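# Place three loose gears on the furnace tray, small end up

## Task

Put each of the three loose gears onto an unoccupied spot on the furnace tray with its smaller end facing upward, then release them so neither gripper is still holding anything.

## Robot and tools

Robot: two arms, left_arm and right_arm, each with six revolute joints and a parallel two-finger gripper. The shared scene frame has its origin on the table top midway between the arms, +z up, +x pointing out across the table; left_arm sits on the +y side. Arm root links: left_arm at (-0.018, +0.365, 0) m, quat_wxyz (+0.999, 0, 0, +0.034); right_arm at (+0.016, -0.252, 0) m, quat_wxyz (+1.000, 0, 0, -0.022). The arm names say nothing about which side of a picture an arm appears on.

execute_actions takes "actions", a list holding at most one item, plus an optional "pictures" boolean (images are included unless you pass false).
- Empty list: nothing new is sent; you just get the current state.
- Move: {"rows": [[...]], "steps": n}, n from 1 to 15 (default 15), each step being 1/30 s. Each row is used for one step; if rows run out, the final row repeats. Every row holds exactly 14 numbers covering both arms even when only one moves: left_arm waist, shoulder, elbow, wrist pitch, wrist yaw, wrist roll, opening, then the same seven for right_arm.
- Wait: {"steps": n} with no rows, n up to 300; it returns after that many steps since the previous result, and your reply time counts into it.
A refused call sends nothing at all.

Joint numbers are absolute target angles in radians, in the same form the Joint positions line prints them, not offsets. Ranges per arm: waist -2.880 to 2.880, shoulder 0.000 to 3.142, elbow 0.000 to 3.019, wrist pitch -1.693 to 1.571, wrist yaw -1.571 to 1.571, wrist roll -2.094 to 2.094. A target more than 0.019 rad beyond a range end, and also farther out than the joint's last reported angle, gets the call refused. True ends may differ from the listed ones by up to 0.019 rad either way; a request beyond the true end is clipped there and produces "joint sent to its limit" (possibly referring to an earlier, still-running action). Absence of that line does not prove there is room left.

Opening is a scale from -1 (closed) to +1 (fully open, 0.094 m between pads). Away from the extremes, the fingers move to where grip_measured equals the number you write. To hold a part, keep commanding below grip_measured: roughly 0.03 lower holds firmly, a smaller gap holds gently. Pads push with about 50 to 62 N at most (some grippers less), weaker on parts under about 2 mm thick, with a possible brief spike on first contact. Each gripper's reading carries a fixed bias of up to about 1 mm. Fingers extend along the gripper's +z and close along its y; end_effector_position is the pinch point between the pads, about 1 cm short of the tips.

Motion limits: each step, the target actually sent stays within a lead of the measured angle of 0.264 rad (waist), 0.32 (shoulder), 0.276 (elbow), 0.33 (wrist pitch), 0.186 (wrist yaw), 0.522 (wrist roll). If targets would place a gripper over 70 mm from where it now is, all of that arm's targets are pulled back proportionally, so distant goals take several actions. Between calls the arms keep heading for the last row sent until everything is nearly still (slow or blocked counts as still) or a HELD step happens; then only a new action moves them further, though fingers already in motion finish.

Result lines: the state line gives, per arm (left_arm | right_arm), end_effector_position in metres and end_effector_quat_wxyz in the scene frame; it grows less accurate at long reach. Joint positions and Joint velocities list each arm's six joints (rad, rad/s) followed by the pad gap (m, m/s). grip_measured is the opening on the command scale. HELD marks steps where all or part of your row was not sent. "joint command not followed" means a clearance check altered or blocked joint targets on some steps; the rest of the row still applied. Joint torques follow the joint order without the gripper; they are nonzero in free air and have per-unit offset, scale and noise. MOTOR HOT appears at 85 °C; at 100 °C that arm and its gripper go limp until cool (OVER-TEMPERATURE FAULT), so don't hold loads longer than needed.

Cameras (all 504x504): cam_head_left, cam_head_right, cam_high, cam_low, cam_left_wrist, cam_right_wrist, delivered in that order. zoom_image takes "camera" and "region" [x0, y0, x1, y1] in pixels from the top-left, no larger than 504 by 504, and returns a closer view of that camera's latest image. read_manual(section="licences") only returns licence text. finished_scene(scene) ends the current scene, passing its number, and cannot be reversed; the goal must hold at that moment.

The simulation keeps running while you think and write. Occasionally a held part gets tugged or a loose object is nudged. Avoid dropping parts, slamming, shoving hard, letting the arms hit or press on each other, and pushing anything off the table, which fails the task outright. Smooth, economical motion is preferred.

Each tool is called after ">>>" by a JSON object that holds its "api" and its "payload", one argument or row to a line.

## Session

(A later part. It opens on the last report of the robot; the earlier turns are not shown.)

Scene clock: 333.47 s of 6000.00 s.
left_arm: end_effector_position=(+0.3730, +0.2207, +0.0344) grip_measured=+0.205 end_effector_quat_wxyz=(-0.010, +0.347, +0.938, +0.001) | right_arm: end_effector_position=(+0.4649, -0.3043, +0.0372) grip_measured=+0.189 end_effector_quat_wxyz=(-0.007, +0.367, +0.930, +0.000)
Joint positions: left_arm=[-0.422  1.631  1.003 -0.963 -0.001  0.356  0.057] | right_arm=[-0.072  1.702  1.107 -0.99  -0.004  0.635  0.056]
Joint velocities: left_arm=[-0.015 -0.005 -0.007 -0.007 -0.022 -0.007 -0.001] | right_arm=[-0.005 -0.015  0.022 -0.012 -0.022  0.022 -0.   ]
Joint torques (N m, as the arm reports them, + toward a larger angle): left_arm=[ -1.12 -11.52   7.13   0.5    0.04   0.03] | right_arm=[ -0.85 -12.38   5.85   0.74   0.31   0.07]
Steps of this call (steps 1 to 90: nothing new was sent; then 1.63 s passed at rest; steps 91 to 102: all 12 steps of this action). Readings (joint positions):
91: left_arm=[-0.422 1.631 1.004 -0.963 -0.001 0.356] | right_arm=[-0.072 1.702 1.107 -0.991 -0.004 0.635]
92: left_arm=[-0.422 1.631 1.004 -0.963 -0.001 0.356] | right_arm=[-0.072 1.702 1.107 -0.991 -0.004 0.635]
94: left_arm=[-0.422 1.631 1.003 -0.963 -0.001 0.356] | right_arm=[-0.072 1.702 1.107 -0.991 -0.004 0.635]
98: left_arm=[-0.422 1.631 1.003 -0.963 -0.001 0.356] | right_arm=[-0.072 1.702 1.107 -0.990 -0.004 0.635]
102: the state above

>>> {"api": "execute_actions", "payload": {
  "actions": [
    {"rows":[[-0.42,1.65,1.005,-0.96,0,0.36,0.2,-0.074,1.725,1.1,-0.985,0,0.64,0.19],[-0.42,1.64,1.01,-0.963,0,0.36,0.23,-0.074,1.715,1.11,-0.99,0,0.64,0.22],[-0.42,1.63,1.015,-0.963,0,0.36,0.27,-0.074,1.705,1.12,-0.99,0,0.64,0.26],[-0.42,1.625,1.015,-0.963,0,0.36,0.32,-0.074,1.70,1.12,-0.99,0,0.64,0.31],[-0.42,1.62,1.015,-0.963,0,0.36,0.38,-0.074,1.695,1.12,-0.99,0,0.64,0.38],[-0.42,1.617,1.015,-0.963,0,0.36,0.45,-0.074,1.692,1.12,-0.99,0,0.64,0.45],[-0.42,1.615,1.015,-0.966,0,0.36,0.45,-0.074,1.69,1.12,-0.993,0,0.64,0.45],[-0.42,1.611,1.015,-0.97,0,0.36,0.45,-0.074,1.686,1.12,-0.997,0,0.64,0.45],[-0.42,1.605,1.015,-0.974,0,0.36,0.45,-0.074,1.68,1.12,-1.001,0,0.64,0.45],[-0.42,1.597,1.015,-0.977,0,0.36,0.45,-0.074,1.672,1.12,-1.004,0,0.64,0.45],[-0.42,1.587,1.015,-0.981,0,0.36,0.45,-0.074,1.662,1.12,-1.008,0,0.64,0.45],[-0.42,1.575,1.015,-0.985,0,0.36,0.45,-0.074,1.65,1.12,-1.012,0,0.64,0.45],[-0.42,1.562,1.015,-0.99,0,0.36,0.45,-0.074,1.637,1.12,-1.017,0,0.64,0.45],[-0.42,1.548,1.015,-0.996,0,0.36,0.45,-0.074,1.623,1.12,-1.023,0,0.64,0.45],[-0.42,1.532,1.015,-1.004,0,0.36,0.45,-0.074,1.607,1.12,-1.031,0,0.64,0.45]],"steps":15}
  ],
  "pictures": false
}}

>>> {"api": "execute_actions", "payload": {
  "actions": [
    {"rows":[[-0.42,1.515,1.015,-1.016,0,0.36,0.45,-0.074,1.588,1.12,-1.045,0,0.64,0.45],[-0.42,1.497,1.015,-1.03,0,0.36,0.45,-0.074,1.565,1.115,-1.062,0,0.64,0.45],[-0.42,1.478,1.015,-1.046,0,0.36,0.45,-0.072,1.54,1.105,-1.08,0,0.63,0.45],[-0.415,1.458,1.015,-1.064,0,0.36,0.45,-0.065,1.51,1.09,-1.098,0,0.61,0.45],[-0.405,1.438,1.015,-1.082,0,0.35,0.45,-0.05,1.478,1.07,-1.116,0,0.58,0.5],[-0.385,1.418,1.015,-1.10,0,0.34,0.45,-0.025,1.444,1.047,-1.134,0,0.55,0.55],[-0.36,1.398,1.015,-1.118,0,0.32,0.45,0.01,1.408,1.022,-1.152,0,0.51,0.6],[-0.325,1.38,1.015,-1.134,0,0.30,0.45,0.05,1.372,0.995,-1.168,0,0.47,0.65],[-0.285,1.365,1.015,-1.148,0,0.28,0.45,0.1,1.336,0.968,-1.184,0,0.43,0.7],[-0.24,1.352,1.015,-1.16,0,0.26,0.45,0.155,1.30,0.94,-1.198,0,0.39,0.75],[-0.19,1.342,1.015,-1.17,0,0.24,0.45,0.21,1.265,0.913,-1.211,0,0.35,0.8],[-0.14,1.335,1.015,-1.18,0,0.22,0.45,0.27,1.231,0.887,-1.223,0,0.31,0.85],[-0.09,1.33,1.015,-1.19,0,0.2,0.45,0.33,1.198,0.862,-1.234,0,0.27,0.9],[-0.04,1.33,1.015,-1.2,0,0.2,0.45,0.39,1.167,0.838,-1.244,0,0.23,0.95],[0.01,1.33,1.015,-1.2,0,0.2,0.45,0.45,1.138,0.815,-1.253,0,0.19,1]],"steps":15}
  ],
  "pictures": false
}}

>>> {"api": "execute_actions", "payload": {
  "actions": [
    {"rows":[[0.06,1.33,1.015,-1.2,0,0.2,0.45,0.51,1.112,0.794,-1.261,0,0.155,1],[0.11,1.33,1.015,-1.2,0,0.2,0.45,0.57,1.089,0.775,-1.268,0,0.12,1],[0.155,1.33,1.015,-1.2,0,0.2,0.45,0.628,1.069,0.759,-1.273,0,0.09,1],[0.195,1.33,1.015,-1.2,0,0.2,0.45,0.683,1.052,0.745,-1.277,0,0.065,1],[0.23,1.33,1.015,-1.2,0,0.2,0.45,0.734,1.038,0.734,-1.28,0,0.04,1],[0.258,1.33,1.015,-1.2,0,0.2,0.45,0.78,1.027,0.726,-1.281,0,0.02,1],[0.278,1.33,1.015,-1.2,0,0.2,0.45,0.82,1.019,0.72,-1.281,0,0.005,1],[0.292,1.33,1.015,-1.2,0,0.2,0.45,0.854,1.014,0.716,-1.281,0,-0.005,1],[0.3,1.33,1.015,-1.2,0,0.2,0.45,0.882,1.011,0.714,-1.281,0,-0.01,1],[0.3,1.33,1.015,-1.2,0,0.2,0.45,0.903,1.01,0.714,-1.281,0,-0.01,1],[0.3,1.33,1.015,-1.2,0,0.2,0.45,0.918,1.01,0.714,-1.281,0,-0.01,1],[0.3,1.33,1.015,-1.2,0,0.2,0.45,0.927,1.01,0.714,-1.281,0,-0.01,1],[0.3,1.33,1.015,-1.2,0,0.2,0.45,0.931,1.01,0.714,-1.281,0,-0.01,1]],"steps":15}
  ],
  "pictures": false
}}

>>> {"api": "execute_actions", "payload": {
  "actions": [
    {"steps":20}
  ]
}}

Scene clock: 382.17 s of 6000.00 s.
left_arm: end_effector_position=(+0.3713, +0.2213, +0.0498) grip_measured=+0.448 end_effector_quat_wxyz=(-0.001, +0.347, +0.938, +0.001) | right_arm: end_effector_position=(+0.4633, -0.3041, +0.0517) grip_measured=+0.449 end_effector_quat_wxyz=(+0.000, +0.367, +0.930, +0.002)
Joint positions: left_arm=[-0.422  1.592  1.003 -0.984 -0.001  0.356  0.068] | right_arm=[-0.072  1.668  1.107 -1.008 -0.003  0.635  0.068]
Joint velocities: left_arm=[-0.005 -0.396  0.007 -0.149 -0.037 -0.037  0.   ] | right_arm=[-0.005 -0.366 -0.017 -0.178 -0.022 -0.007 -0.001]
Joint torques (N m, as the arm reports them, + toward a larger angle): left_arm=[ -1.25 -16.24   8.44  -0.35   0.04  -0.03] | right_arm=[ -0.72 -18.86   7.88  -0.18   0.28   0.01]
Steps of this call (steps 1 to 15: the robot went on to your last target; steps 16 to 90: nothing new was sent; then 45.20 s passed at rest; steps 91 to 105: all 15 steps of this action). Readings (joint positions):
91: left_arm=[-0.422 1.631 1.003 -0.963 -0.001 0.356] | right_arm=[-0.072 1.702 1.107 -0.990 -0.004 0.635]
92: left_arm=[-0.422 1.631 1.003 -0.963 -0.001 0.356] | right_arm=[-0.072 1.702 1.107 -0.990 -0.004 0.635]
94: left_arm=[-0.422 1.631 1.003 -0.963 -0.001 0.356] | right_arm=[-0.072 1.702 1.107 -0.990 -0.004 0.635]
98: left_arm=[-0.422 1.630 1.003 -0.963 -0.001 0.356] | right_arm=[-0.072 1.702 1.107 -0.990 -0.003 0.635]
105: the state above

Scene clock: 382.67 s of 6000.00 s.
left_arm: end_effector_position=(+0.3577, +0.3558, +0.1483) grip_measured=+0.448 end_effector_quat_wxyz=(+0.036, +0.139, +0.990, +0.003) | right_arm: end_effector_position=(+0.3342, -0.1707, +0.1453) grip_measured=+0.988 end_effector_quat_wxyz=(+0.025, +0.066, +0.997, +0.007)
Joint positions: left_arm=[-0.092  1.325  1.003 -1.177  0.002  0.257  0.068] | right_arm=[ 0.297  1.211  0.897 -1.205  0.001  0.384  0.093]
Joint velocities: left_arm=[ 1.773 -0.093 -0.012 -0.183  0.007 -0.256 -0.001] | right_arm=[ 1.968 -0.806 -0.652 -0.281 -0.051 -1.018  0.061]
Joint torques (N m, as the arm reports them, + toward a larger angle): left_arm=[-1.73 -9.72  9.66 -0.1  -0.1  -0.18] | right_arm=[-1.12 -9.16  6.41 -0.35  0.08 -0.16]
Steps of this call (steps 1 to 15: all 15 steps of this action). Readings (joint positions):
1: left_arm=[-0.422 1.577 1.003 -0.991 -0.001 0.356] | right_arm=[-0.072 1.653 1.107 -1.016 -0.003 0.635]
2: left_arm=[-0.422 1.561 1.003 -1.000 -0.001 0.356] | right_arm=[-0.072 1.636 1.107 -1.026 -0.003 0.635]
4: left_arm=[-0.422 1.521 1.003 -1.025 -0.001 0.356] | right_arm=[-0.072 1.592 1.106 -1.053 -0.003 0.633]
8: left_arm=[-0.400 1.429 1.003 -1.092 0.001 0.346] | right_arm=[-0.044 1.455 1.057 -1.116 0.001 0.576]
15: the state above

Scene clock: 383.17 s of 6000.00 s.
left_arm: end_effector_position=(+0.3276, +0.5029, +0.1485) grip_measured=+0.448 end_effector_quat_wxyz=(+0.028, -0.084, +0.996, +0.009) | right_arm: end_effector_position=(+0.1720, -0.0607, +0.1317) grip_measured=+1.000 end_effector_quat_wxyz=(+0.002, -0.420, +0.908, +0.002)
Joint positions: left_arm=[ 0.311  1.324  1.003 -1.192 -0.001  0.212  0.068] | right_arm=[ 0.933  1.015  0.721 -1.273 -0.001  0.022  0.094]
Joint velocities: left_arm=[-0.093  0.005  0.012 -0.007  0.007 -0.066 -0.001] | right_arm=[ 0.005  0.005  0.022 -0.017  0.022 -0.154  0.   ]
Joint torques (N m, as the arm reports them, + toward a larger angle): left_arm=[ -1.84 -10.09   9.65  -0.15   0.01  -0.18] | right_arm=[-0.81 -6.01  7.53 -0.13  0.13 -0.15]
Steps of this call (steps 1 to 15: all 15 steps of this action). Readings (joint positions):
1: left_arm=[-0.033 1.324 1.003 -1.182 0.002 0.248] | right_arm=[0.365 1.183 0.872 -1.215 0.001 0.348]
2: left_arm=[0.025 1.324 1.003 -1.184 0.001 0.240] | right_arm=[0.435 1.156 0.846 -1.225 0.001 0.310]
4: left_arm=[0.131 1.324 1.003 -1.188 0.001 0.230] | right_arm=[0.581 1.103 0.795 -1.246 0.000 0.232]
8: left_arm=[0.280 1.324 1.003 -1.190 -0.001 0.218] | right_arm=[0.811 1.030 0.731 -1.270 -0.001 0.108]
15: the state above

Scene clock: 383.83 s of 6000.00 s.
left_arm: end_effector_position=(+0.3285, +0.5007, +0.1485) grip_measured=+0.448 end_effector_quat_wxyz=(+0.028, -0.080, +0.996, +0.009) | right_arm: end_effector_position=(+0.1720, -0.0607, +0.1317) grip_measured=+1.000 end_effector_quat_wxyz=(+0.002, -0.429, +0.903, +0.002)
Joint positions: left_arm=[ 0.305  1.324  1.003 -1.192 -0.001  0.212  0.068] | right_arm=[ 0.933  1.015  0.721 -1.273 -0.001  0.001  0.094]
Joint velocities: left_arm=[-0.005  0.015  0.007 -0.012 -0.037 -0.007  0.   ] | right_arm=[ 0.005 -0.015 -0.007  0.027  0.022  0.037  0.   ]
Joint torques (N m, as the arm reports them, + toward a larger angle): left_arm=[ -1.7  -10.07   9.75  -0.18   0.01  -0.18] | right_arm=[-0.74 -5.78  7.51 -0.08  0.13 -0.17]
Steps of this call (steps 1 to 20: the robot went on to your last target). Readings (joint positions):
1: left_arm=[0.309 1.324 1.003 -1.192 -0.001 0.212] | right_arm=[0.933 1.015 0.721 -1.273 -0.001 0.018]
2: left_arm=[0.307 1.324 1.003 -1.192 -0.001 0.212] | right_arm=[0.933 1.015 0.721 -1.273 -0.001 0.014]
4: left_arm=[0.305 1.324 1.003 -1.192 -0.001 0.212] | right_arm=[0.933 1.015 0.721 -1.273 -0.001 0.009]
8: left_arm=[0.305 1.324 1.003 -1.192 -0.001 0.212] | right_arm=[0.933 1.015 0.721 -1.273 -0.001 0.004]
20: the state above

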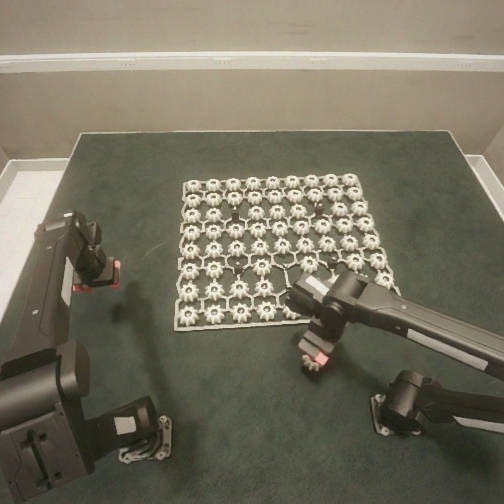

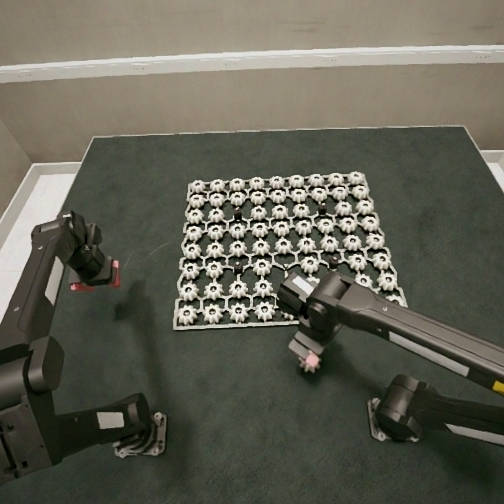

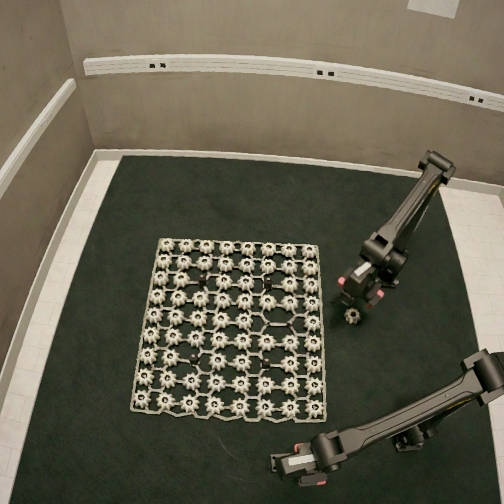

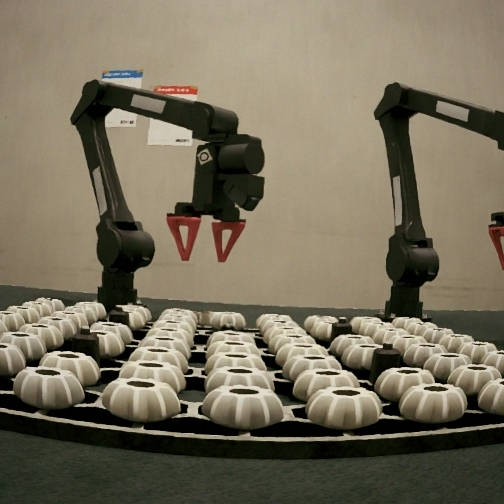

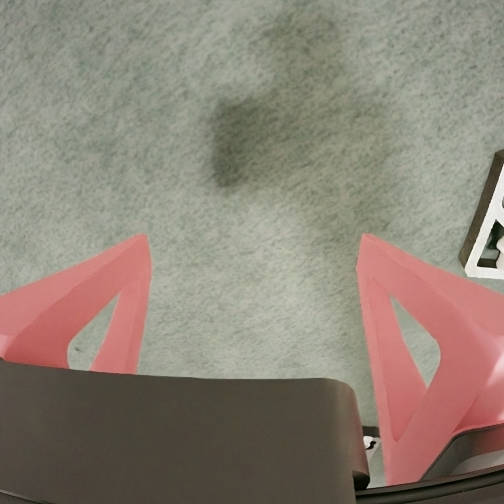

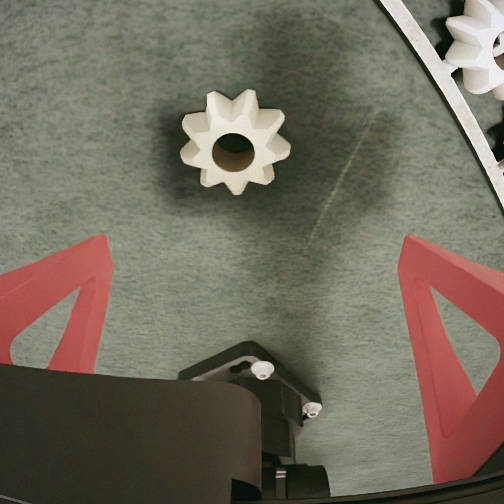

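>>> {"api": "execute_actions", "payload": {
  "actions": [
    {"rows":[[0.3,1.33,1.015,-1.2,0,0.2,0.45,0.935,1.03,0.712,-1.265,0,-0.01,1],[0.3,1.33,1.015,-1.2,0,0.2,0.45,0.939,1.04,0.707,-1.252,0,-0.01,1],[0.3,1.33,1.015,-1.2,0,0.2,0.45,0.943,1.046,0.7,-1.24,0,-0.01,1],[0.3,1.33,1.015,-1.2,0,0.2,0.45,0.948,1.053,0.691,-1.224,0,-0.01,1],[0.3,1.33,1.015,-1.2,0,0.2,0.45,0.953,1.062,0.68,-1.204,0,-0.01,1],[0.3,1.33,1.015,-1.2,0,0.2,0.45,0.958,1.073,0.667,-1.181,0,-0.01,1],[0.3,1.33,1.015,-1.2,0,0.2,0.45,0.963,1.084,0.653,-1.156,0,-0.01,1],[0.3,1.33,1.015,-1.2,0,0.2,0.45,0.968,1.097,0.638,-1.13,0,-0.01,1],[0.3,1.33,1.015,-1.2,0,0.2,0.45,0.972,1.109,0.623,-1.102,0,-0.01,1],[0.3,1.33,1.015,-1.2,0,0.2,0.45,0.975,1.122,0.607,-1.074,0,-0.01,1],[0.3,1.33,1.015,-1.2,0,0.2,0.45,0.978,1.136,0.591,-1.045,0,-0.01,1],[0.3,1.33,1.015,-1.2,0,0.2,0.45,0.98,1.148,0.576,-1.017,0,-0.01,1],[0.3,1.33,1.015,-1.2,0,0.2,0.45,0.98,1.161,0.561,-0.991,0,-0.01,1],[0.3,1.33,1.015,-1.2,0,0.2,0.45,0.98,1.172,0.547,-0.966,0,-0.01,1],[0.3,1.33,1.015,-1.2,0,0.2,0.45,0.98,1.183,0.534,-0.943,0,-0.01,1]],"steps":15}
  ],
  "pictures": false
}}

>>> {"api": "execute_actions", "payload": {
  "actions": [
    {"rows":[[0.3,1.33,1.015,-1.2,0,0.2,0.45,0.98,1.192,0.523,-0.923,0,-0.01,1],[0.3,1.33,1.015,-1.2,0,0.2,0.45,0.98,1.199,0.514,-0.907,0,-0.01,1],[0.3,1.33,1.015,-1.2,0,0.2,0.45,0.98,1.205,0.507,-0.895,0,-0.01,1],[0.3,1.33,1.015,-1.2,0,0.2,0.45,0.98,1.209,0.503,-0.887,0,-0.01,0.9],[0.3,1.33,1.015,-1.2,0,0.2,0.45,0.98,1.21,0.501,-0.884,0,-0.01,0.8],[0.3,1.33,1.015,-1.2,0,0.2,0.45,0.98,1.21,0.501,-0.884,0,-0.01,0.7],[0.3,1.33,1.015,-1.2,0,0.2,0.45,0.98,1.21,0.501,-0.884,0,-0.01,0.6]],"steps":15}
  ]
}}

Scene clock: 412.03 s of 6000.00 s.
left_arm: end_effector_position=(+0.3285, +0.5007, +0.1485) grip_measured=+0.448 end_effector_quat_wxyz=(+0.028, -0.081, +0.996, +0.009) | right_arm: end_effector_position=(+0.1624, -0.0567, +0.0474) grip_measured=+1.000 end_effector_quat_wxyz=(-0.007, -0.448, +0.894, -0.003)
Joint positions: left_arm=[ 0.305  1.324  1.003 -1.192 -0.001  0.212  0.068] | right_arm=[ 0.974  1.15   0.565 -1.003 -0.001  0.001  0.094]
Joint velocities: left_arm=[-0.005 -0.005 -0.007  0.007  0.022 -0.066 -0.   ] | right_arm=[-0.005  0.386 -0.447  0.72   0.081 -0.037  0.   ]
Joint torques (N m, as the arm reports them, + toward a larger angle): left_arm=[-1.49 -9.89  9.74 -0.17  0.02 -0.19] | right_arm=[-0.33 -5.56  6.57  0.45  0.14 -0.17]
Steps of this call (steps 1 to 15: the robot went on to your last target; steps 16 to 90: nothing new was sent; then 24.70 s passed at rest; steps 91 to 105: all 15 steps of this action). Readings (joint positions):
91: left_arm=[0.305 1.324 1.003 -1.192 -0.001 0.212] | right_arm=[0.933 1.015 0.721 -1.273 -0.001 0.001]
92: left_arm=[0.305 1.324 1.003 -1.192 -0.001 0.212] | right_arm=[0.933 1.015 0.721 -1.271 -0.001 0.001]
94: left_arm=[0.305 1.324 1.003 -1.192 -0.001 0.212] | right_arm=[0.934 1.019 0.716 -1.257 -0.001 0.001]
98: left_arm=[0.305 1.324 1.003 -1.192 -0.001 0.212] | right_arm=[0.949 1.048 0.679 -1.185 -0.001 0.001]
105: the state above

Scene clock: 412.53 s of 6000.00 s.
left_arm: end_effector_position=(+0.3285, +0.5007, +0.1485) grip_measured=+0.448 end_effector_quat_wxyz=(+0.028, -0.081, +0.996, +0.009) | right_arm: end_effector_position=(+0.1578, -0.0630, +0.0176) grip_measured=+0.601 end_effector_quat_wxyz=(-0.009, -0.448, +0.894, -0.004)
Joint positions: left_arm=[ 0.305  1.324  1.003 -1.192 -0.001  0.212  0.068] | right_arm=[ 0.974  1.198  0.503 -0.896 -0.001  0.     0.075]
Joint velocities: left_arm=[ 0.015 -0.005  0.002 -0.002  0.022  0.081  0.001] | right_arm=[-0.005 -0.005 -0.017  0.002 -0.037  0.081  0.   ]
Joint torques (N m, as the arm reports them, + toward a larger angle): left_arm=[-1.71 -9.97  9.73 -0.18  0.   -0.19] | right_arm=[-0.16 -5.16  6.11  0.62  0.14 -0.17]
Steps of this call (steps 1 to 15: all 15 steps of this action). Readings (joint positions):
1: left_arm=[0.305 1.324 1.003 -1.192 -0.001 0.212] | right_arm=[0.974 1.162 0.550 -0.979 -0.001 0.001]
2: left_arm=[0.305 1.324 1.003 -1.192 -0.001 0.212] | right_arm=[0.974 1.173 0.537 -0.958 -0.001 0.001]
4: left_arm=[0.305 1.324 1.003 -1.192 -0.001 0.212] | right_arm=[0.974 1.189 0.516 -0.926 -0.001 0.001]
8: left_arm=[0.305 1.324 1.003 -1.192 -0.001 0.212] | right_arm=[0.974 1.198 0.503 -0.902 -0.001 0.000]
15: the state above

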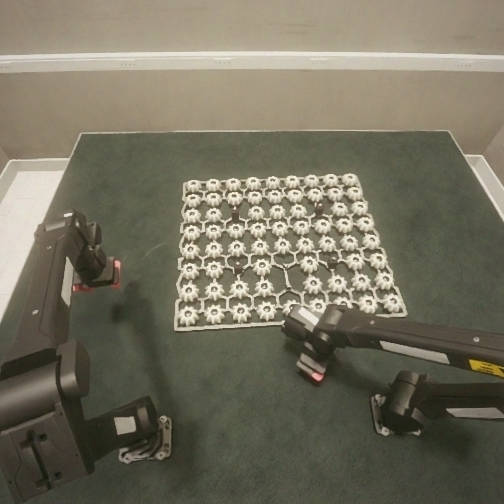

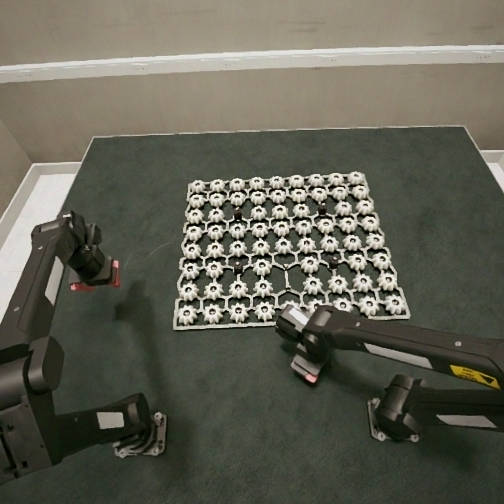

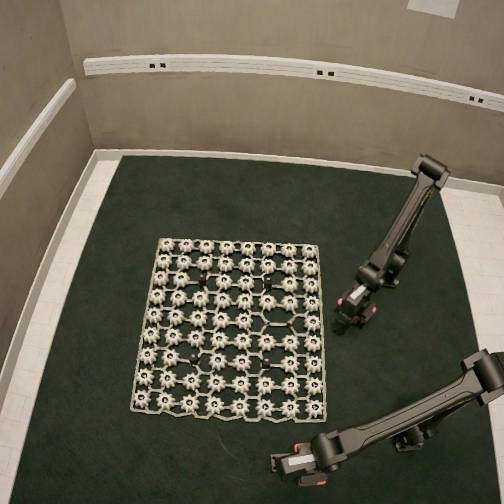

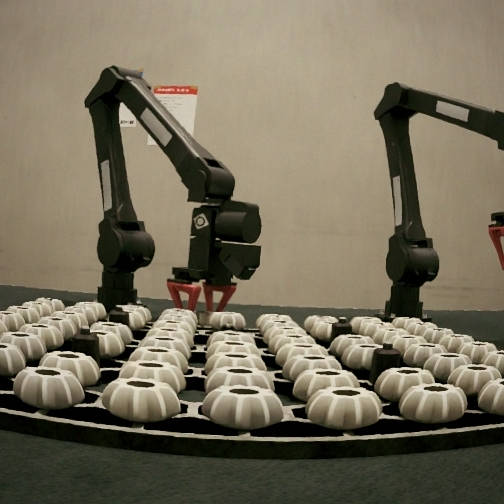

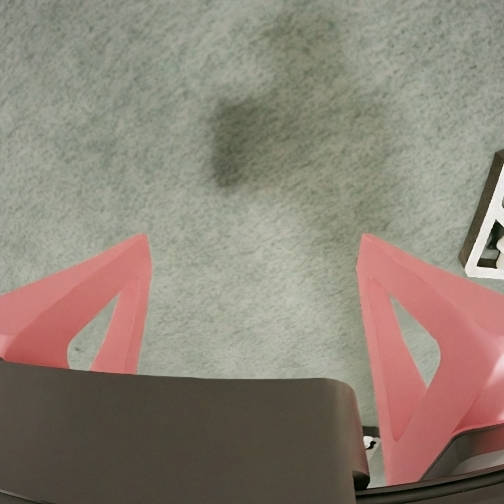

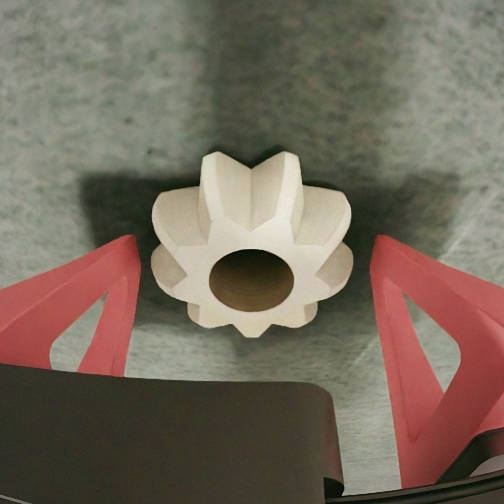

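>>> {"api": "execute_actions", "payload": {
  "actions": [
    {"rows":[[0.3,1.33,1.015,-1.2,0,0.2,0.45,0.978,1.2,0.51,-0.881,0,0.03,0.6],[0.3,1.33,1.015,-1.2,0,0.2,0.45,0.978,1.2,0.51,-0.877,0,0.07,0.6],[0.3,1.33,1.015,-1.2,0,0.2,0.45,0.978,1.2,0.51,-0.873,0,0.11,0.6],[0.3,1.33,1.015,-1.2,0,0.2,0.45,0.978,1.2,0.51,-0.869,0,0.15,0.57],[0.3,1.33,1.015,-1.2,0,0.2,0.45,0.978,1.2,0.51,-0.866,0,0.18,0.54],[0.3,1.33,1.015,-1.2,0,0.2,0.45,0.978,1.2,0.51,-0.864,0,0.19,0.5],[0.3,1.33,1.015,-1.2,0,0.2,0.45,0.978,1.2,0.51,-0.864,0,0.19,0.46],[0.3,1.33,1.015,-1.2,0,0.2,0.45,0.978,1.2,0.51,-0.864,0,0.19,0.42],[0.3,1.33,1.015,-1.2,0,0.2,0.45,0.978,1.2,0.51,-0.864,0,0.19,0.38],[0.3,1.33,1.015,-1.2,0,0.2,0.45,0.978,1.2,0.51,-0.864,0,0.19,0.35]],"steps":15}
  ]
}}

Scene clock: 421.87 s of 6000.00 s.
left_arm: end_effector_position=(+0.3285, +0.5007, +0.1485) grip_measured=+0.448 end_effector_quat_wxyz=(+0.028, -0.081, +0.996, +0.009) | right_arm: end_effector_position=(+0.1607, -0.0591, +0.0175) grip_measured=+0.352 end_effector_quat_wxyz=(-0.000, -0.371, +0.928, +0.000)
Joint positions: left_arm=[ 0.305  1.324  1.003 -1.192 -0.001  0.212  0.068] | right_arm=[ 0.974  1.198  0.503 -0.876 -0.001  0.168  0.063]
Joint velocities: left_arm=[ 0.005 -0.005 -0.012  0.012 -0.022 -0.037 -0.   ] | right_arm=[-0.015 -0.015 -0.002  0.002  0.007  0.051  0.   ]
Joint torques (N m, as the arm reports them, + toward a larger angle): left_arm=[-1.59 -9.99  9.71 -0.15  0.02 -0.19] | right_arm=[-0.24 -6.09  6.8   0.67  0.15  0.08]
Steps of this call (steps 1 to 15: the robot went on to your last target; steps 16 to 90: nothing new was sent; then 5.83 s passed at rest; steps 91 to 105: all 15 steps of this action). Readings (joint positions):
91: left_arm=[0.305 1.324 1.003 -1.192 -0.001 0.212] | right_arm=[0.974 1.198 0.503 -0.895 -0.001 0.003]
92: left_arm=[0.305 1.324 1.003 -1.192 -0.001 0.212] | right_arm=[0.974 1.198 0.503 -0.894 -0.001 0.012]
94: left_arm=[0.305 1.324 1.003 -1.192 -0.001 0.212] | right_arm=[0.974 1.198 0.503 -0.888 -0.001 0.049]
98: left_arm=[0.305 1.324 1.003 -1.192 -0.001 0.212] | right_arm=[0.974 1.198 0.503 -0.877 -0.001 0.124]
105: the state above

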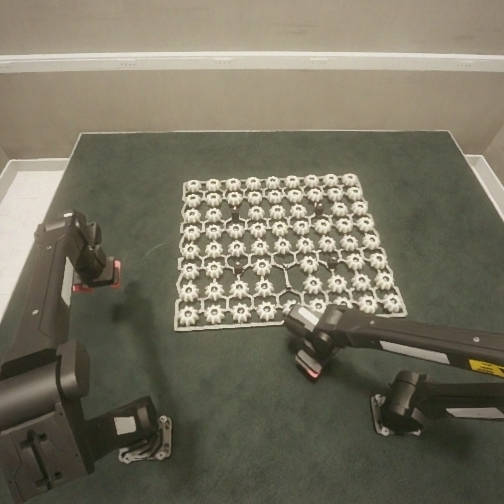

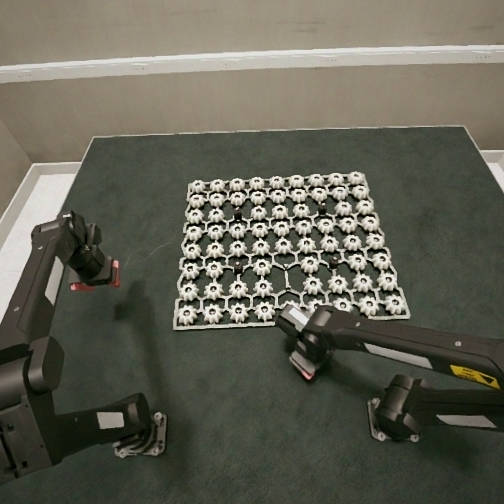

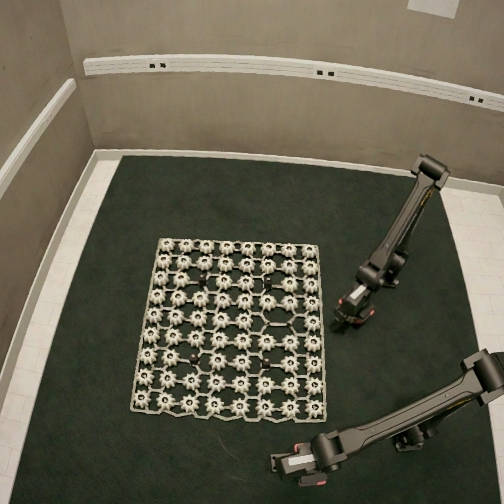

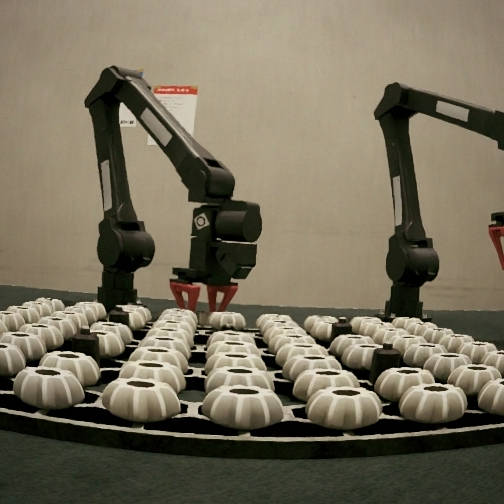

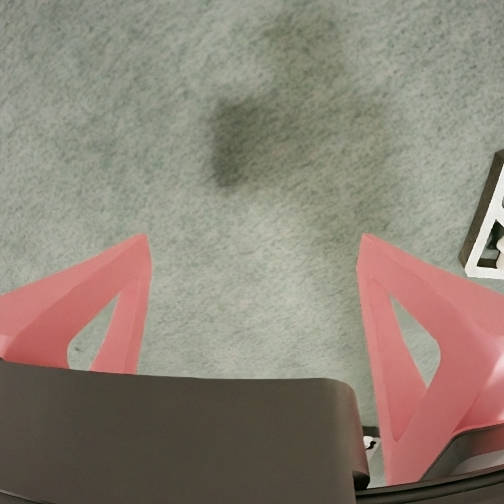

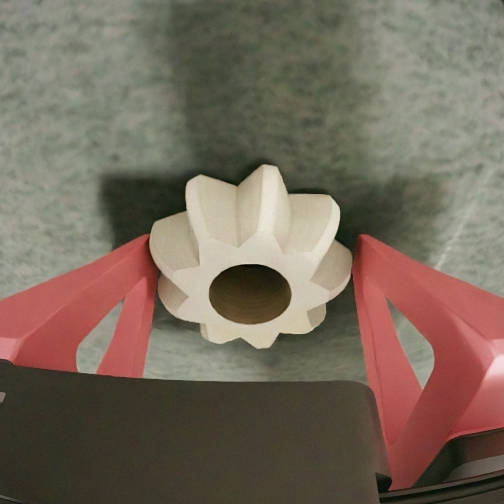

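>>> {"api": "execute_actions", "payload": {
  "actions": [
    {"rows":[[0.3,1.33,1.015,-1.2,0,0.2,0.45,0.976,1.2,0.51,-0.88,0,0.185,0.35],[0.3,1.33,1.015,-1.2,0,0.2,0.45,0.976,1.2,0.51,-0.888,0,0.185,0.35],[0.3,1.33,1.015,-1.2,0,0.2,0.45,0.976,1.2,0.51,-0.892,0,0.185,0.33],[0.3,1.33,1.015,-1.2,0,0.2,0.45,0.976,1.2,0.51,-0.892,0,0.185,0.30],[0.3,1.33,1.015,-1.2,0,0.2,0.45,0.976,1.2,0.51,-0.892,0,0.185,0.27],[0.3,1.33,1.015,-1.2,0,0.2,0.45,0.976,1.2,0.51,-0.888,0,0.185,0.24],[0.3,1.33,1.015,-1.2,0,0.2,0.45,0.976,1.2,0.51,-0.885,0,0.185,0.21],[0.3,1.33,1.015,-1.2,0,0.2,0.45,0.976,1.2,0.51,-0.885,0,0.185,0.18],[0.3,1.33,1.015,-1.2,0,0.2,0.45,0.976,1.2,0.51,-0.885,0,0.185,0.165]],"steps":13}
  ]
}}

Scene clock: 440.30 s of 6000.00 s.
left_arm: end_effector_position=(+0.3285, +0.5007, +0.1485) grip_measured=+0.448 end_effector_quat_wxyz=(+0.028, -0.081, +0.996, +0.009) | right_arm: end_effector_position=(+0.1602, -0.0599, +0.0176) grip_measured=+0.194 end_effector_quat_wxyz=(-0.002, -0.366, +0.931, -0.001)
Joint positions: left_arm=[ 0.305  1.324  1.003 -1.192 -0.001  0.212  0.068] | right_arm=[ 0.974  1.198  0.503 -0.88  -0.001  0.18   0.056]
Joint velocities: left_arm=[-0.005  0.005 -0.002 -0.002 -0.007 -0.022 -0.001] | right_arm=[ 0.005 -0.005 -0.002 -0.012 -0.051  0.081  0.001]
Joint torques (N m, as the arm reports them, + toward a larger angle): left_arm=[-1.56 -9.8   9.85 -0.13  0.03 -0.19] | right_arm=[-0.4  -6.08  6.78  0.    0.14  0.01]
Steps of this call (steps 1 to 30: the robot went on to your last target; steps 31 to 90: nothing new was sent; then 15.00 s passed at rest; steps 91 to 103: all 13 steps of this action). Readings (joint positions):
91: left_arm=[0.305 1.324 1.003 -1.192 -0.001 0.212] | right_arm=[0.974 1.198 0.503 -0.876 -0.001 0.180]
92: left_arm=[0.305 1.324 1.003 -1.192 -0.001 0.212] | right_arm=[0.974 1.198 0.503 -0.876 -0.001 0.180]
94: left_arm=[0.305 1.324 1.003 -1.192 -0.001 0.212] | right_arm=[0.974 1.198 0.503 -0.878 -0.001 0.180]
98: left_arm=[0.305 1.324 1.003 -1.192 -0.001 0.212] | right_arm=[0.974 1.198 0.503 -0.880 -0.001 0.180]
103: the state above

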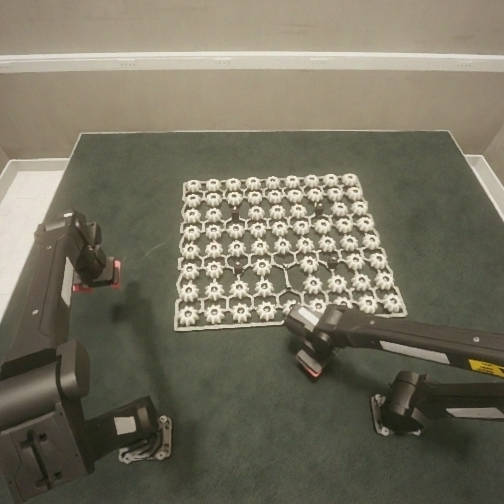

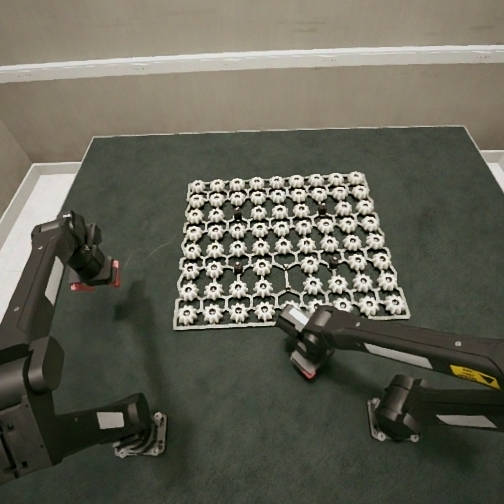

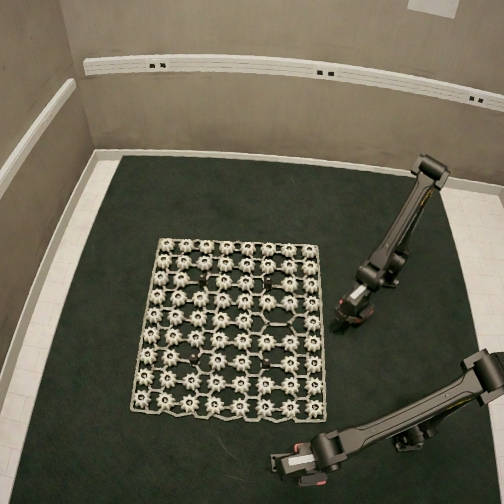

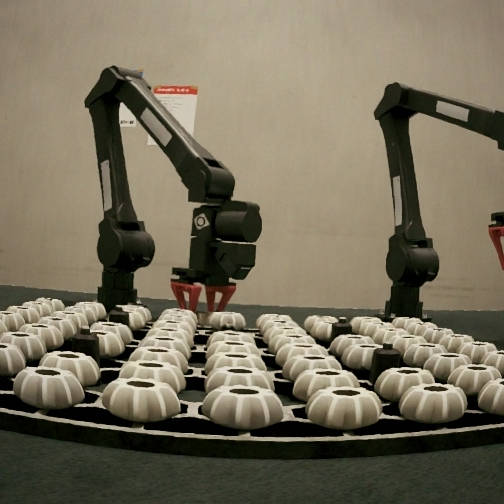

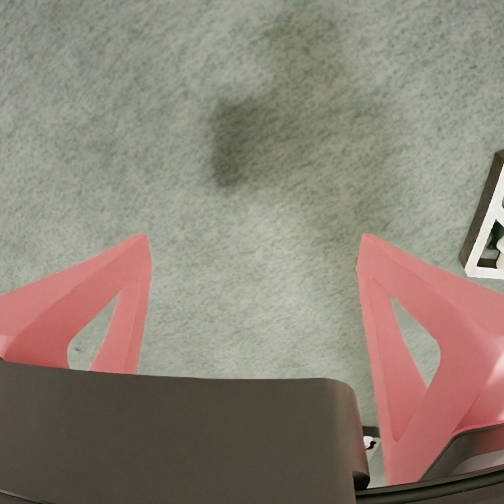

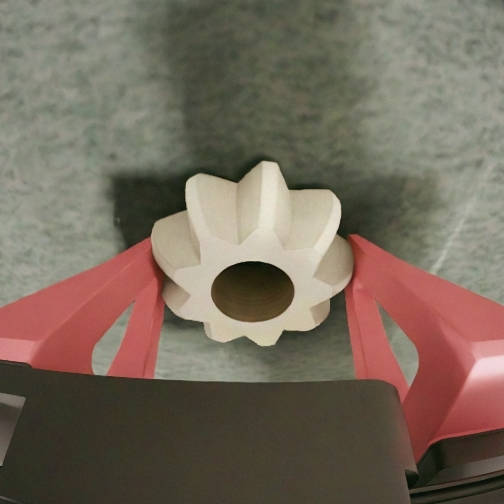

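Gripped. Lift and carry.

>>> {"api": "execute_actions", "payload": {
  "actions": [
    {"rows":[[0.3,1.33,1.015,-1.2,0,0.2,0.45,0.976,1.195,0.53,-0.887,0,0.18,0.16],[0.3,1.33,1.015,-1.2,0,0.2,0.45,0.976,1.195,0.548,-0.892,0,0.18,0.16],[0.3,1.33,1.015,-1.2,0,0.2,0.45,0.976,1.195,0.558,-0.9,0,0.18,0.16],[0.3,1.33,1.015,-1.2,0,0.2,0.45,0.976,1.195,0.571,-0.911,0,0.175,0.16],[0.3,1.33,1.015,-1.2,0,0.2,0.45,0.974,1.195,0.587,-0.925,0,0.17,0.16],[0.3,1.33,1.015,-1.2,0,0.2,0.45,0.971,1.195,0.606,-0.943,0,0.16,0.16],[0.3,1.33,1.015,-1.2,0,0.2,0.45,0.966,1.195,0.628,-0.964,0,0.15,0.16],[0.3,1.33,1.015,-1.2,0,0.2,0.45,0.96,1.195,0.653,-0.988,0,0.135,0.16],[0.3,1.33,1.015,-1.2,0,0.2,0.45,0.952,1.197,0.68,-1.013,0,0.12,0.16],[0.3,1.33,1.015,-1.2,0,0.2,0.45,0.942,1.2,0.709,-1.039,0,0.1,0.16],[0.3,1.33,1.015,-1.2,0,0.2,0.45,0.93,1.205,0.739,-1.064,0,0.08,0.16],[0.3,1.33,1.015,-1.2,0,0.2,0.45,0.916,1.212,0.77,-1.088,0,0.06,0.16],[0.3,1.33,1.015,-1.2,0,0.2,0.45,0.9,1.222,0.801,-1.11,0,0.04,0.16],[0.3,1.33,1.015,-1.2,0,0.2,0.45,0.883,1.235,0.832,-1.129,0,0.02,0.16],[0.3,1.33,1.015,-1.2,0,0.2,0.45,0.865,1.251,0.863,-1.145,0,0.0,0.16]],"steps":15}
  ],
  "pictures": false
}}

>>> {"api": "execute_actions", "payload": {
  "actions": [
    {"rows":[[0.3,1.33,1.015,-1.2,0,0.2,0.45,0.846,1.27,0.894,-1.158,0,-0.02,0.16],[0.3,1.33,1.015,-1.2,0,0.2,0.45,0.826,1.291,0.924,-1.168,0,-0.04,0.16],[0.3,1.33,1.015,-1.2,0,0.2,0.45,0.806,1.314,0.953,-1.176,0,-0.06,0.16],[0.3,1.33,1.015,-1.2,0,0.2,0.45,0.786,1.338,0.981,-1.182,0,-0.08,0.16],[0.3,1.33,1.015,-1.2,0,0.2,0.45,0.766,1.362,1.008,-1.187,0,-0.1,0.16],[0.3,1.33,1.015,-1.2,0,0.2,0.45,0.746,1.386,1.034,-1.191,0,-0.12,0.16],[0.3,1.33,1.015,-1.2,0,0.2,0.45,0.727,1.409,1.058,-1.194,0,-0.14,0.16],[0.3,1.33,1.015,-1.2,0,0.2,0.45,0.709,1.431,1.08,-1.196,0,-0.16,0.16],[0.3,1.33,1.015,-1.2,0,0.2,0.45,0.692,1.451,1.1,-1.198,0,-0.178,0.16],[0.3,1.33,1.015,-1.2,0,0.2,0.45,0.677,1.469,1.118,-1.199,0,-0.195,0.16],[0.3,1.33,1.015,-1.2,0,0.2,0.45,0.663,1.485,1.133,-1.2,0,-0.21,0.16],[0.3,1.33,1.015,-1.2,0,0.2,0.45,0.651,1.498,1.145,-1.2,0,-0.223,0.16],[0.3,1.33,1.015,-1.2,0,0.2,0.45,0.641,1.509,1.155,-1.2,0,-0.234,0.16],[0.3,1.33,1.015,-1.2,0,0.2,0.45,0.634,1.517,1.162,-1.2,0,-0.242,0.16],[0.3,1.33,1.015,-1.2,0,0.2,0.45,0.629,1.523,1.166,-1.2,0,-0.247,0.16]],"steps":15}
  ],
  "pictures": false
}}

>>> {"api": "execute_actions", "payload": {
  "actions": [
    {"rows":[[0.3,1.33,1.015,-1.2,0,0.2,0.45,0.626,1.526,1.168,-1.2,0,-0.247,0.16]],"steps":15}
  ]
}}

Scene clock: 459.17 s of 6000.00 s.
left_arm: end_effector_position=(+0.3285, +0.5007, +0.1485) grip_measured=+0.448 end_effector_quat_wxyz=(+0.028, -0.081, +0.996, +0.009) | right_arm: end_effector_position=(+0.2072, -0.0281, +0.0907) grip_measured=+0.194 end_effector_quat_wxyz=(+0.001, -0.382, +0.924, +0.001)
Joint positions: left_arm=[ 0.305  1.324  1.003 -1.192 -0.001  0.212  0.068] | right_arm=[ 0.91   1.212  0.743 -1.1   -0.001  0.081  0.056]
Joint velocities: left_arm=[-0.005 -0.024 -0.002 -0.017  0.022 -0.007 -0.   ] | right_arm=[-0.513  0.22   1.062 -0.545 -0.037 -0.564  0.   ]
Joint torques (N m, as the arm reports them, + toward a larger angle): left_arm=[-1.86 -9.91  9.85 -0.16  0.   -0.19] | right_arm=[-1.47 -5.74 11.27  0.06  0.14 -0.14]
Steps of this call (steps 1 to 15: the robot went on to your last target; steps 16 to 90: nothing new was sent; then 15.37 s passed at rest; steps 91 to 105: all 15 steps of this action). Readings (joint positions):
91: left_arm=[0.305 1.324 1.003 -1.192 -0.001 0.212] | right_arm=[0.974 1.198 0.503 -0.880 -0.001 0.180]
92: left_arm=[0.305 1.324 1.003 -1.192 -0.001 0.212] | right_arm=[0.974 1.198 0.503 -0.880 -0.001 0.180]
94: left_arm=[0.305 1.324 1.003 -1.192 -0.001 0.212] | right_arm=[0.974 1.198 0.505 -0.886 -0.001 0.180]
98: left_arm=[0.305 1.324 1.003 -1.192 -0.001 0.212] | right_arm=[0.974 1.198 0.539 -0.943 -0.001 0.170]
105: the state above

Scene clock: 459.67 s of 6000.00 s.
left_arm: end_effector_position=(+0.3285, +0.5007, +0.1485) grip_measured=+0.448 end_effector_quat_wxyz=(+0.028, -0.081, +0.996, +0.009) | right_arm: end_effector_position=(+0.3564, -0.0225, +0.1151) grip_measured=+0.194 end_effector_quat_wxyz=(-0.011, -0.379, +0.925, -0.002)
Joint positions: left_arm=[ 0.305  1.324  1.003 -1.192 -0.001  0.212  0.068] | right_arm=[ 0.639  1.505  1.096 -1.183 -0.001 -0.184  0.056]
Joint velocities: left_arm=[-0.005  0.015  0.002  0.002  0.022 -0.007  0.   ] | right_arm=[-0.308  0.308  0.154 -0.002 -0.051 -0.33  -0.   ]
Joint torques (N m, as the arm reports them, + toward a larger angle): left_arm=[-1.79 -9.95  9.72 -0.18  0.   -0.18] | right_arm=[  0.04 -13.66  11.69  -0.47   0.11  -0.17]
Steps of this call (steps 1 to 15: all 15 steps of this action). Readings (joint positions):
1: left_arm=[0.305 1.324 1.003 -1.192 -0.001 0.212] | right_arm=[0.893 1.222 0.780 -1.117 -0.001 0.063]
2: left_arm=[0.305 1.324 1.003 -1.192 -0.001 0.212] | right_arm=[0.874 1.235 0.816 -1.131 -0.001 0.045]
4: left_arm=[0.305 1.324 1.003 -1.192 -0.001 0.212] | right_arm=[0.833 1.271 0.885 -1.152 -0.001 0.009]
8: left_arm=[0.305 1.324 1.003 -1.192 -0.001 0.212] | right_arm=[0.751 1.367 0.997 -1.174 -0.001 -0.068]
15: the state above

Scene clock: 460.17 s of 6000.00 s.
left_arm: end_effector_position=(+0.3285, +0.5007, +0.1485) grip_measured=+0.448 end_effector_quat_wxyz=(+0.028, -0.081, +0.996, +0.009) | right_arm: end_effector_position=(+0.3621, -0.0280, +0.1113) grip_measured=+0.194 end_effector_quat_wxyz=(-0.018, -0.394, +0.919, -0.003)
Joint positions: left_arm=[ 0.305  1.324  1.003 -1.192 -0.001  0.212  0.068] | right_arm=[ 0.62   1.523  1.105 -1.188 -0.001 -0.234  0.056]
Joint velocities: left_arm=[-0.005 -0.015 -0.017  0.002 -0.051 -0.051 -0.001] | right_arm=[-0.005 -0.015 -0.007  0.002  0.022  0.007 -0.001]
Joint torques (N m, as the arm reports them, + toward a larger angle): left_arm=[-1.97 -9.98  9.78 -0.08  0.03 -0.19] | right_arm=[ -0.32 -13.38  11.96  -0.33   0.1   -0.16]
Steps of this call (steps 1 to 15: all 15 steps of this action). Readings (joint positions):
1: left_arm=[0.305 1.324 1.003 -1.192 -0.001 0.212] | right_arm=[0.630 1.514 1.100 -1.183 -0.001 -0.194]
2: left_arm=[0.305 1.324 1.003 -1.192 -0.001 0.212] | right_arm=[0.624 1.520 1.103 -1.184 -0.001 -0.203]
4: left_arm=[0.305 1.324 1.003 -1.192 -0.001 0.212] | right_arm=[0.619 1.523 1.103 -1.185 -0.001 -0.215]
8: left_arm=[0.305 1.324 1.003 -1.192 -0.001 0.212] | right_arm=[0.620 1.523 1.105 -1.188 -0.001 -0.228]
15: the state above

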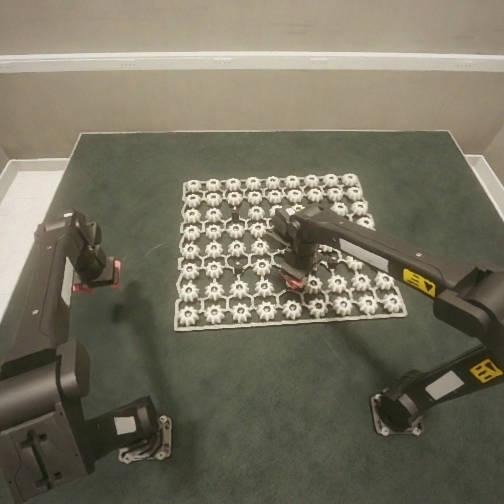

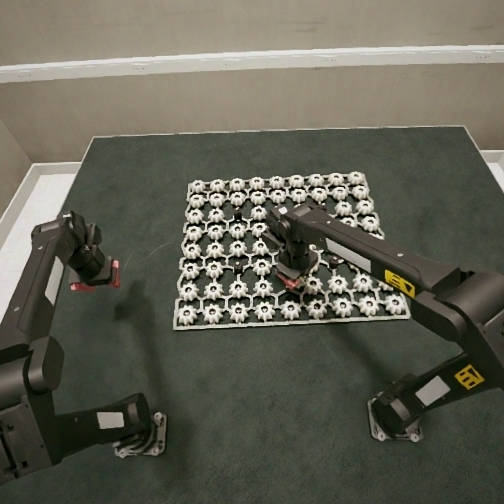

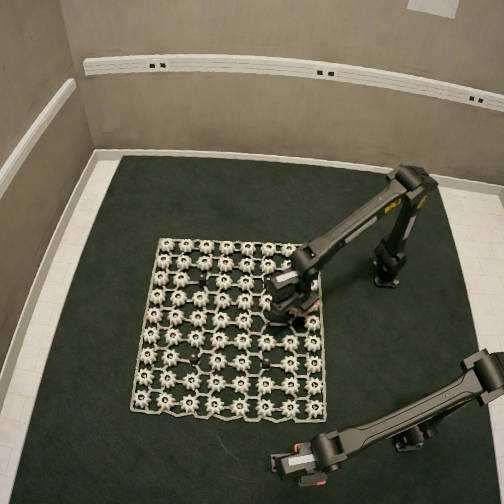

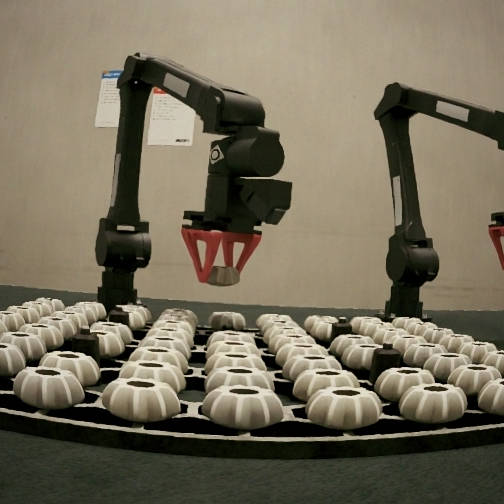

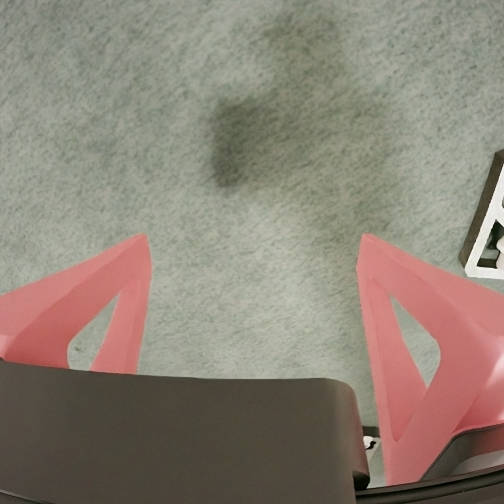

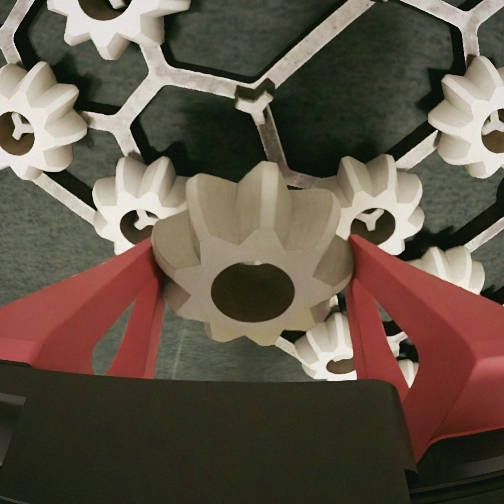

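>>> {"api": "zoom_image", "payload": {
  "camera": "cam_right_wrist",
  "region": [195, 40, 315, 160]
}}

Region (195, 40, 315, 160) of cam_right_wrist's 504x504 image, scaled by 4.200, with more detail than that image has.

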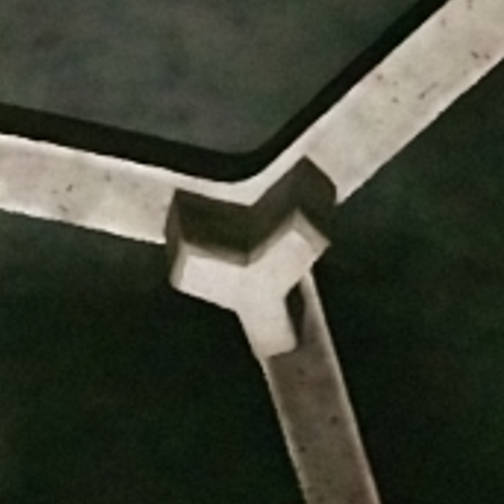

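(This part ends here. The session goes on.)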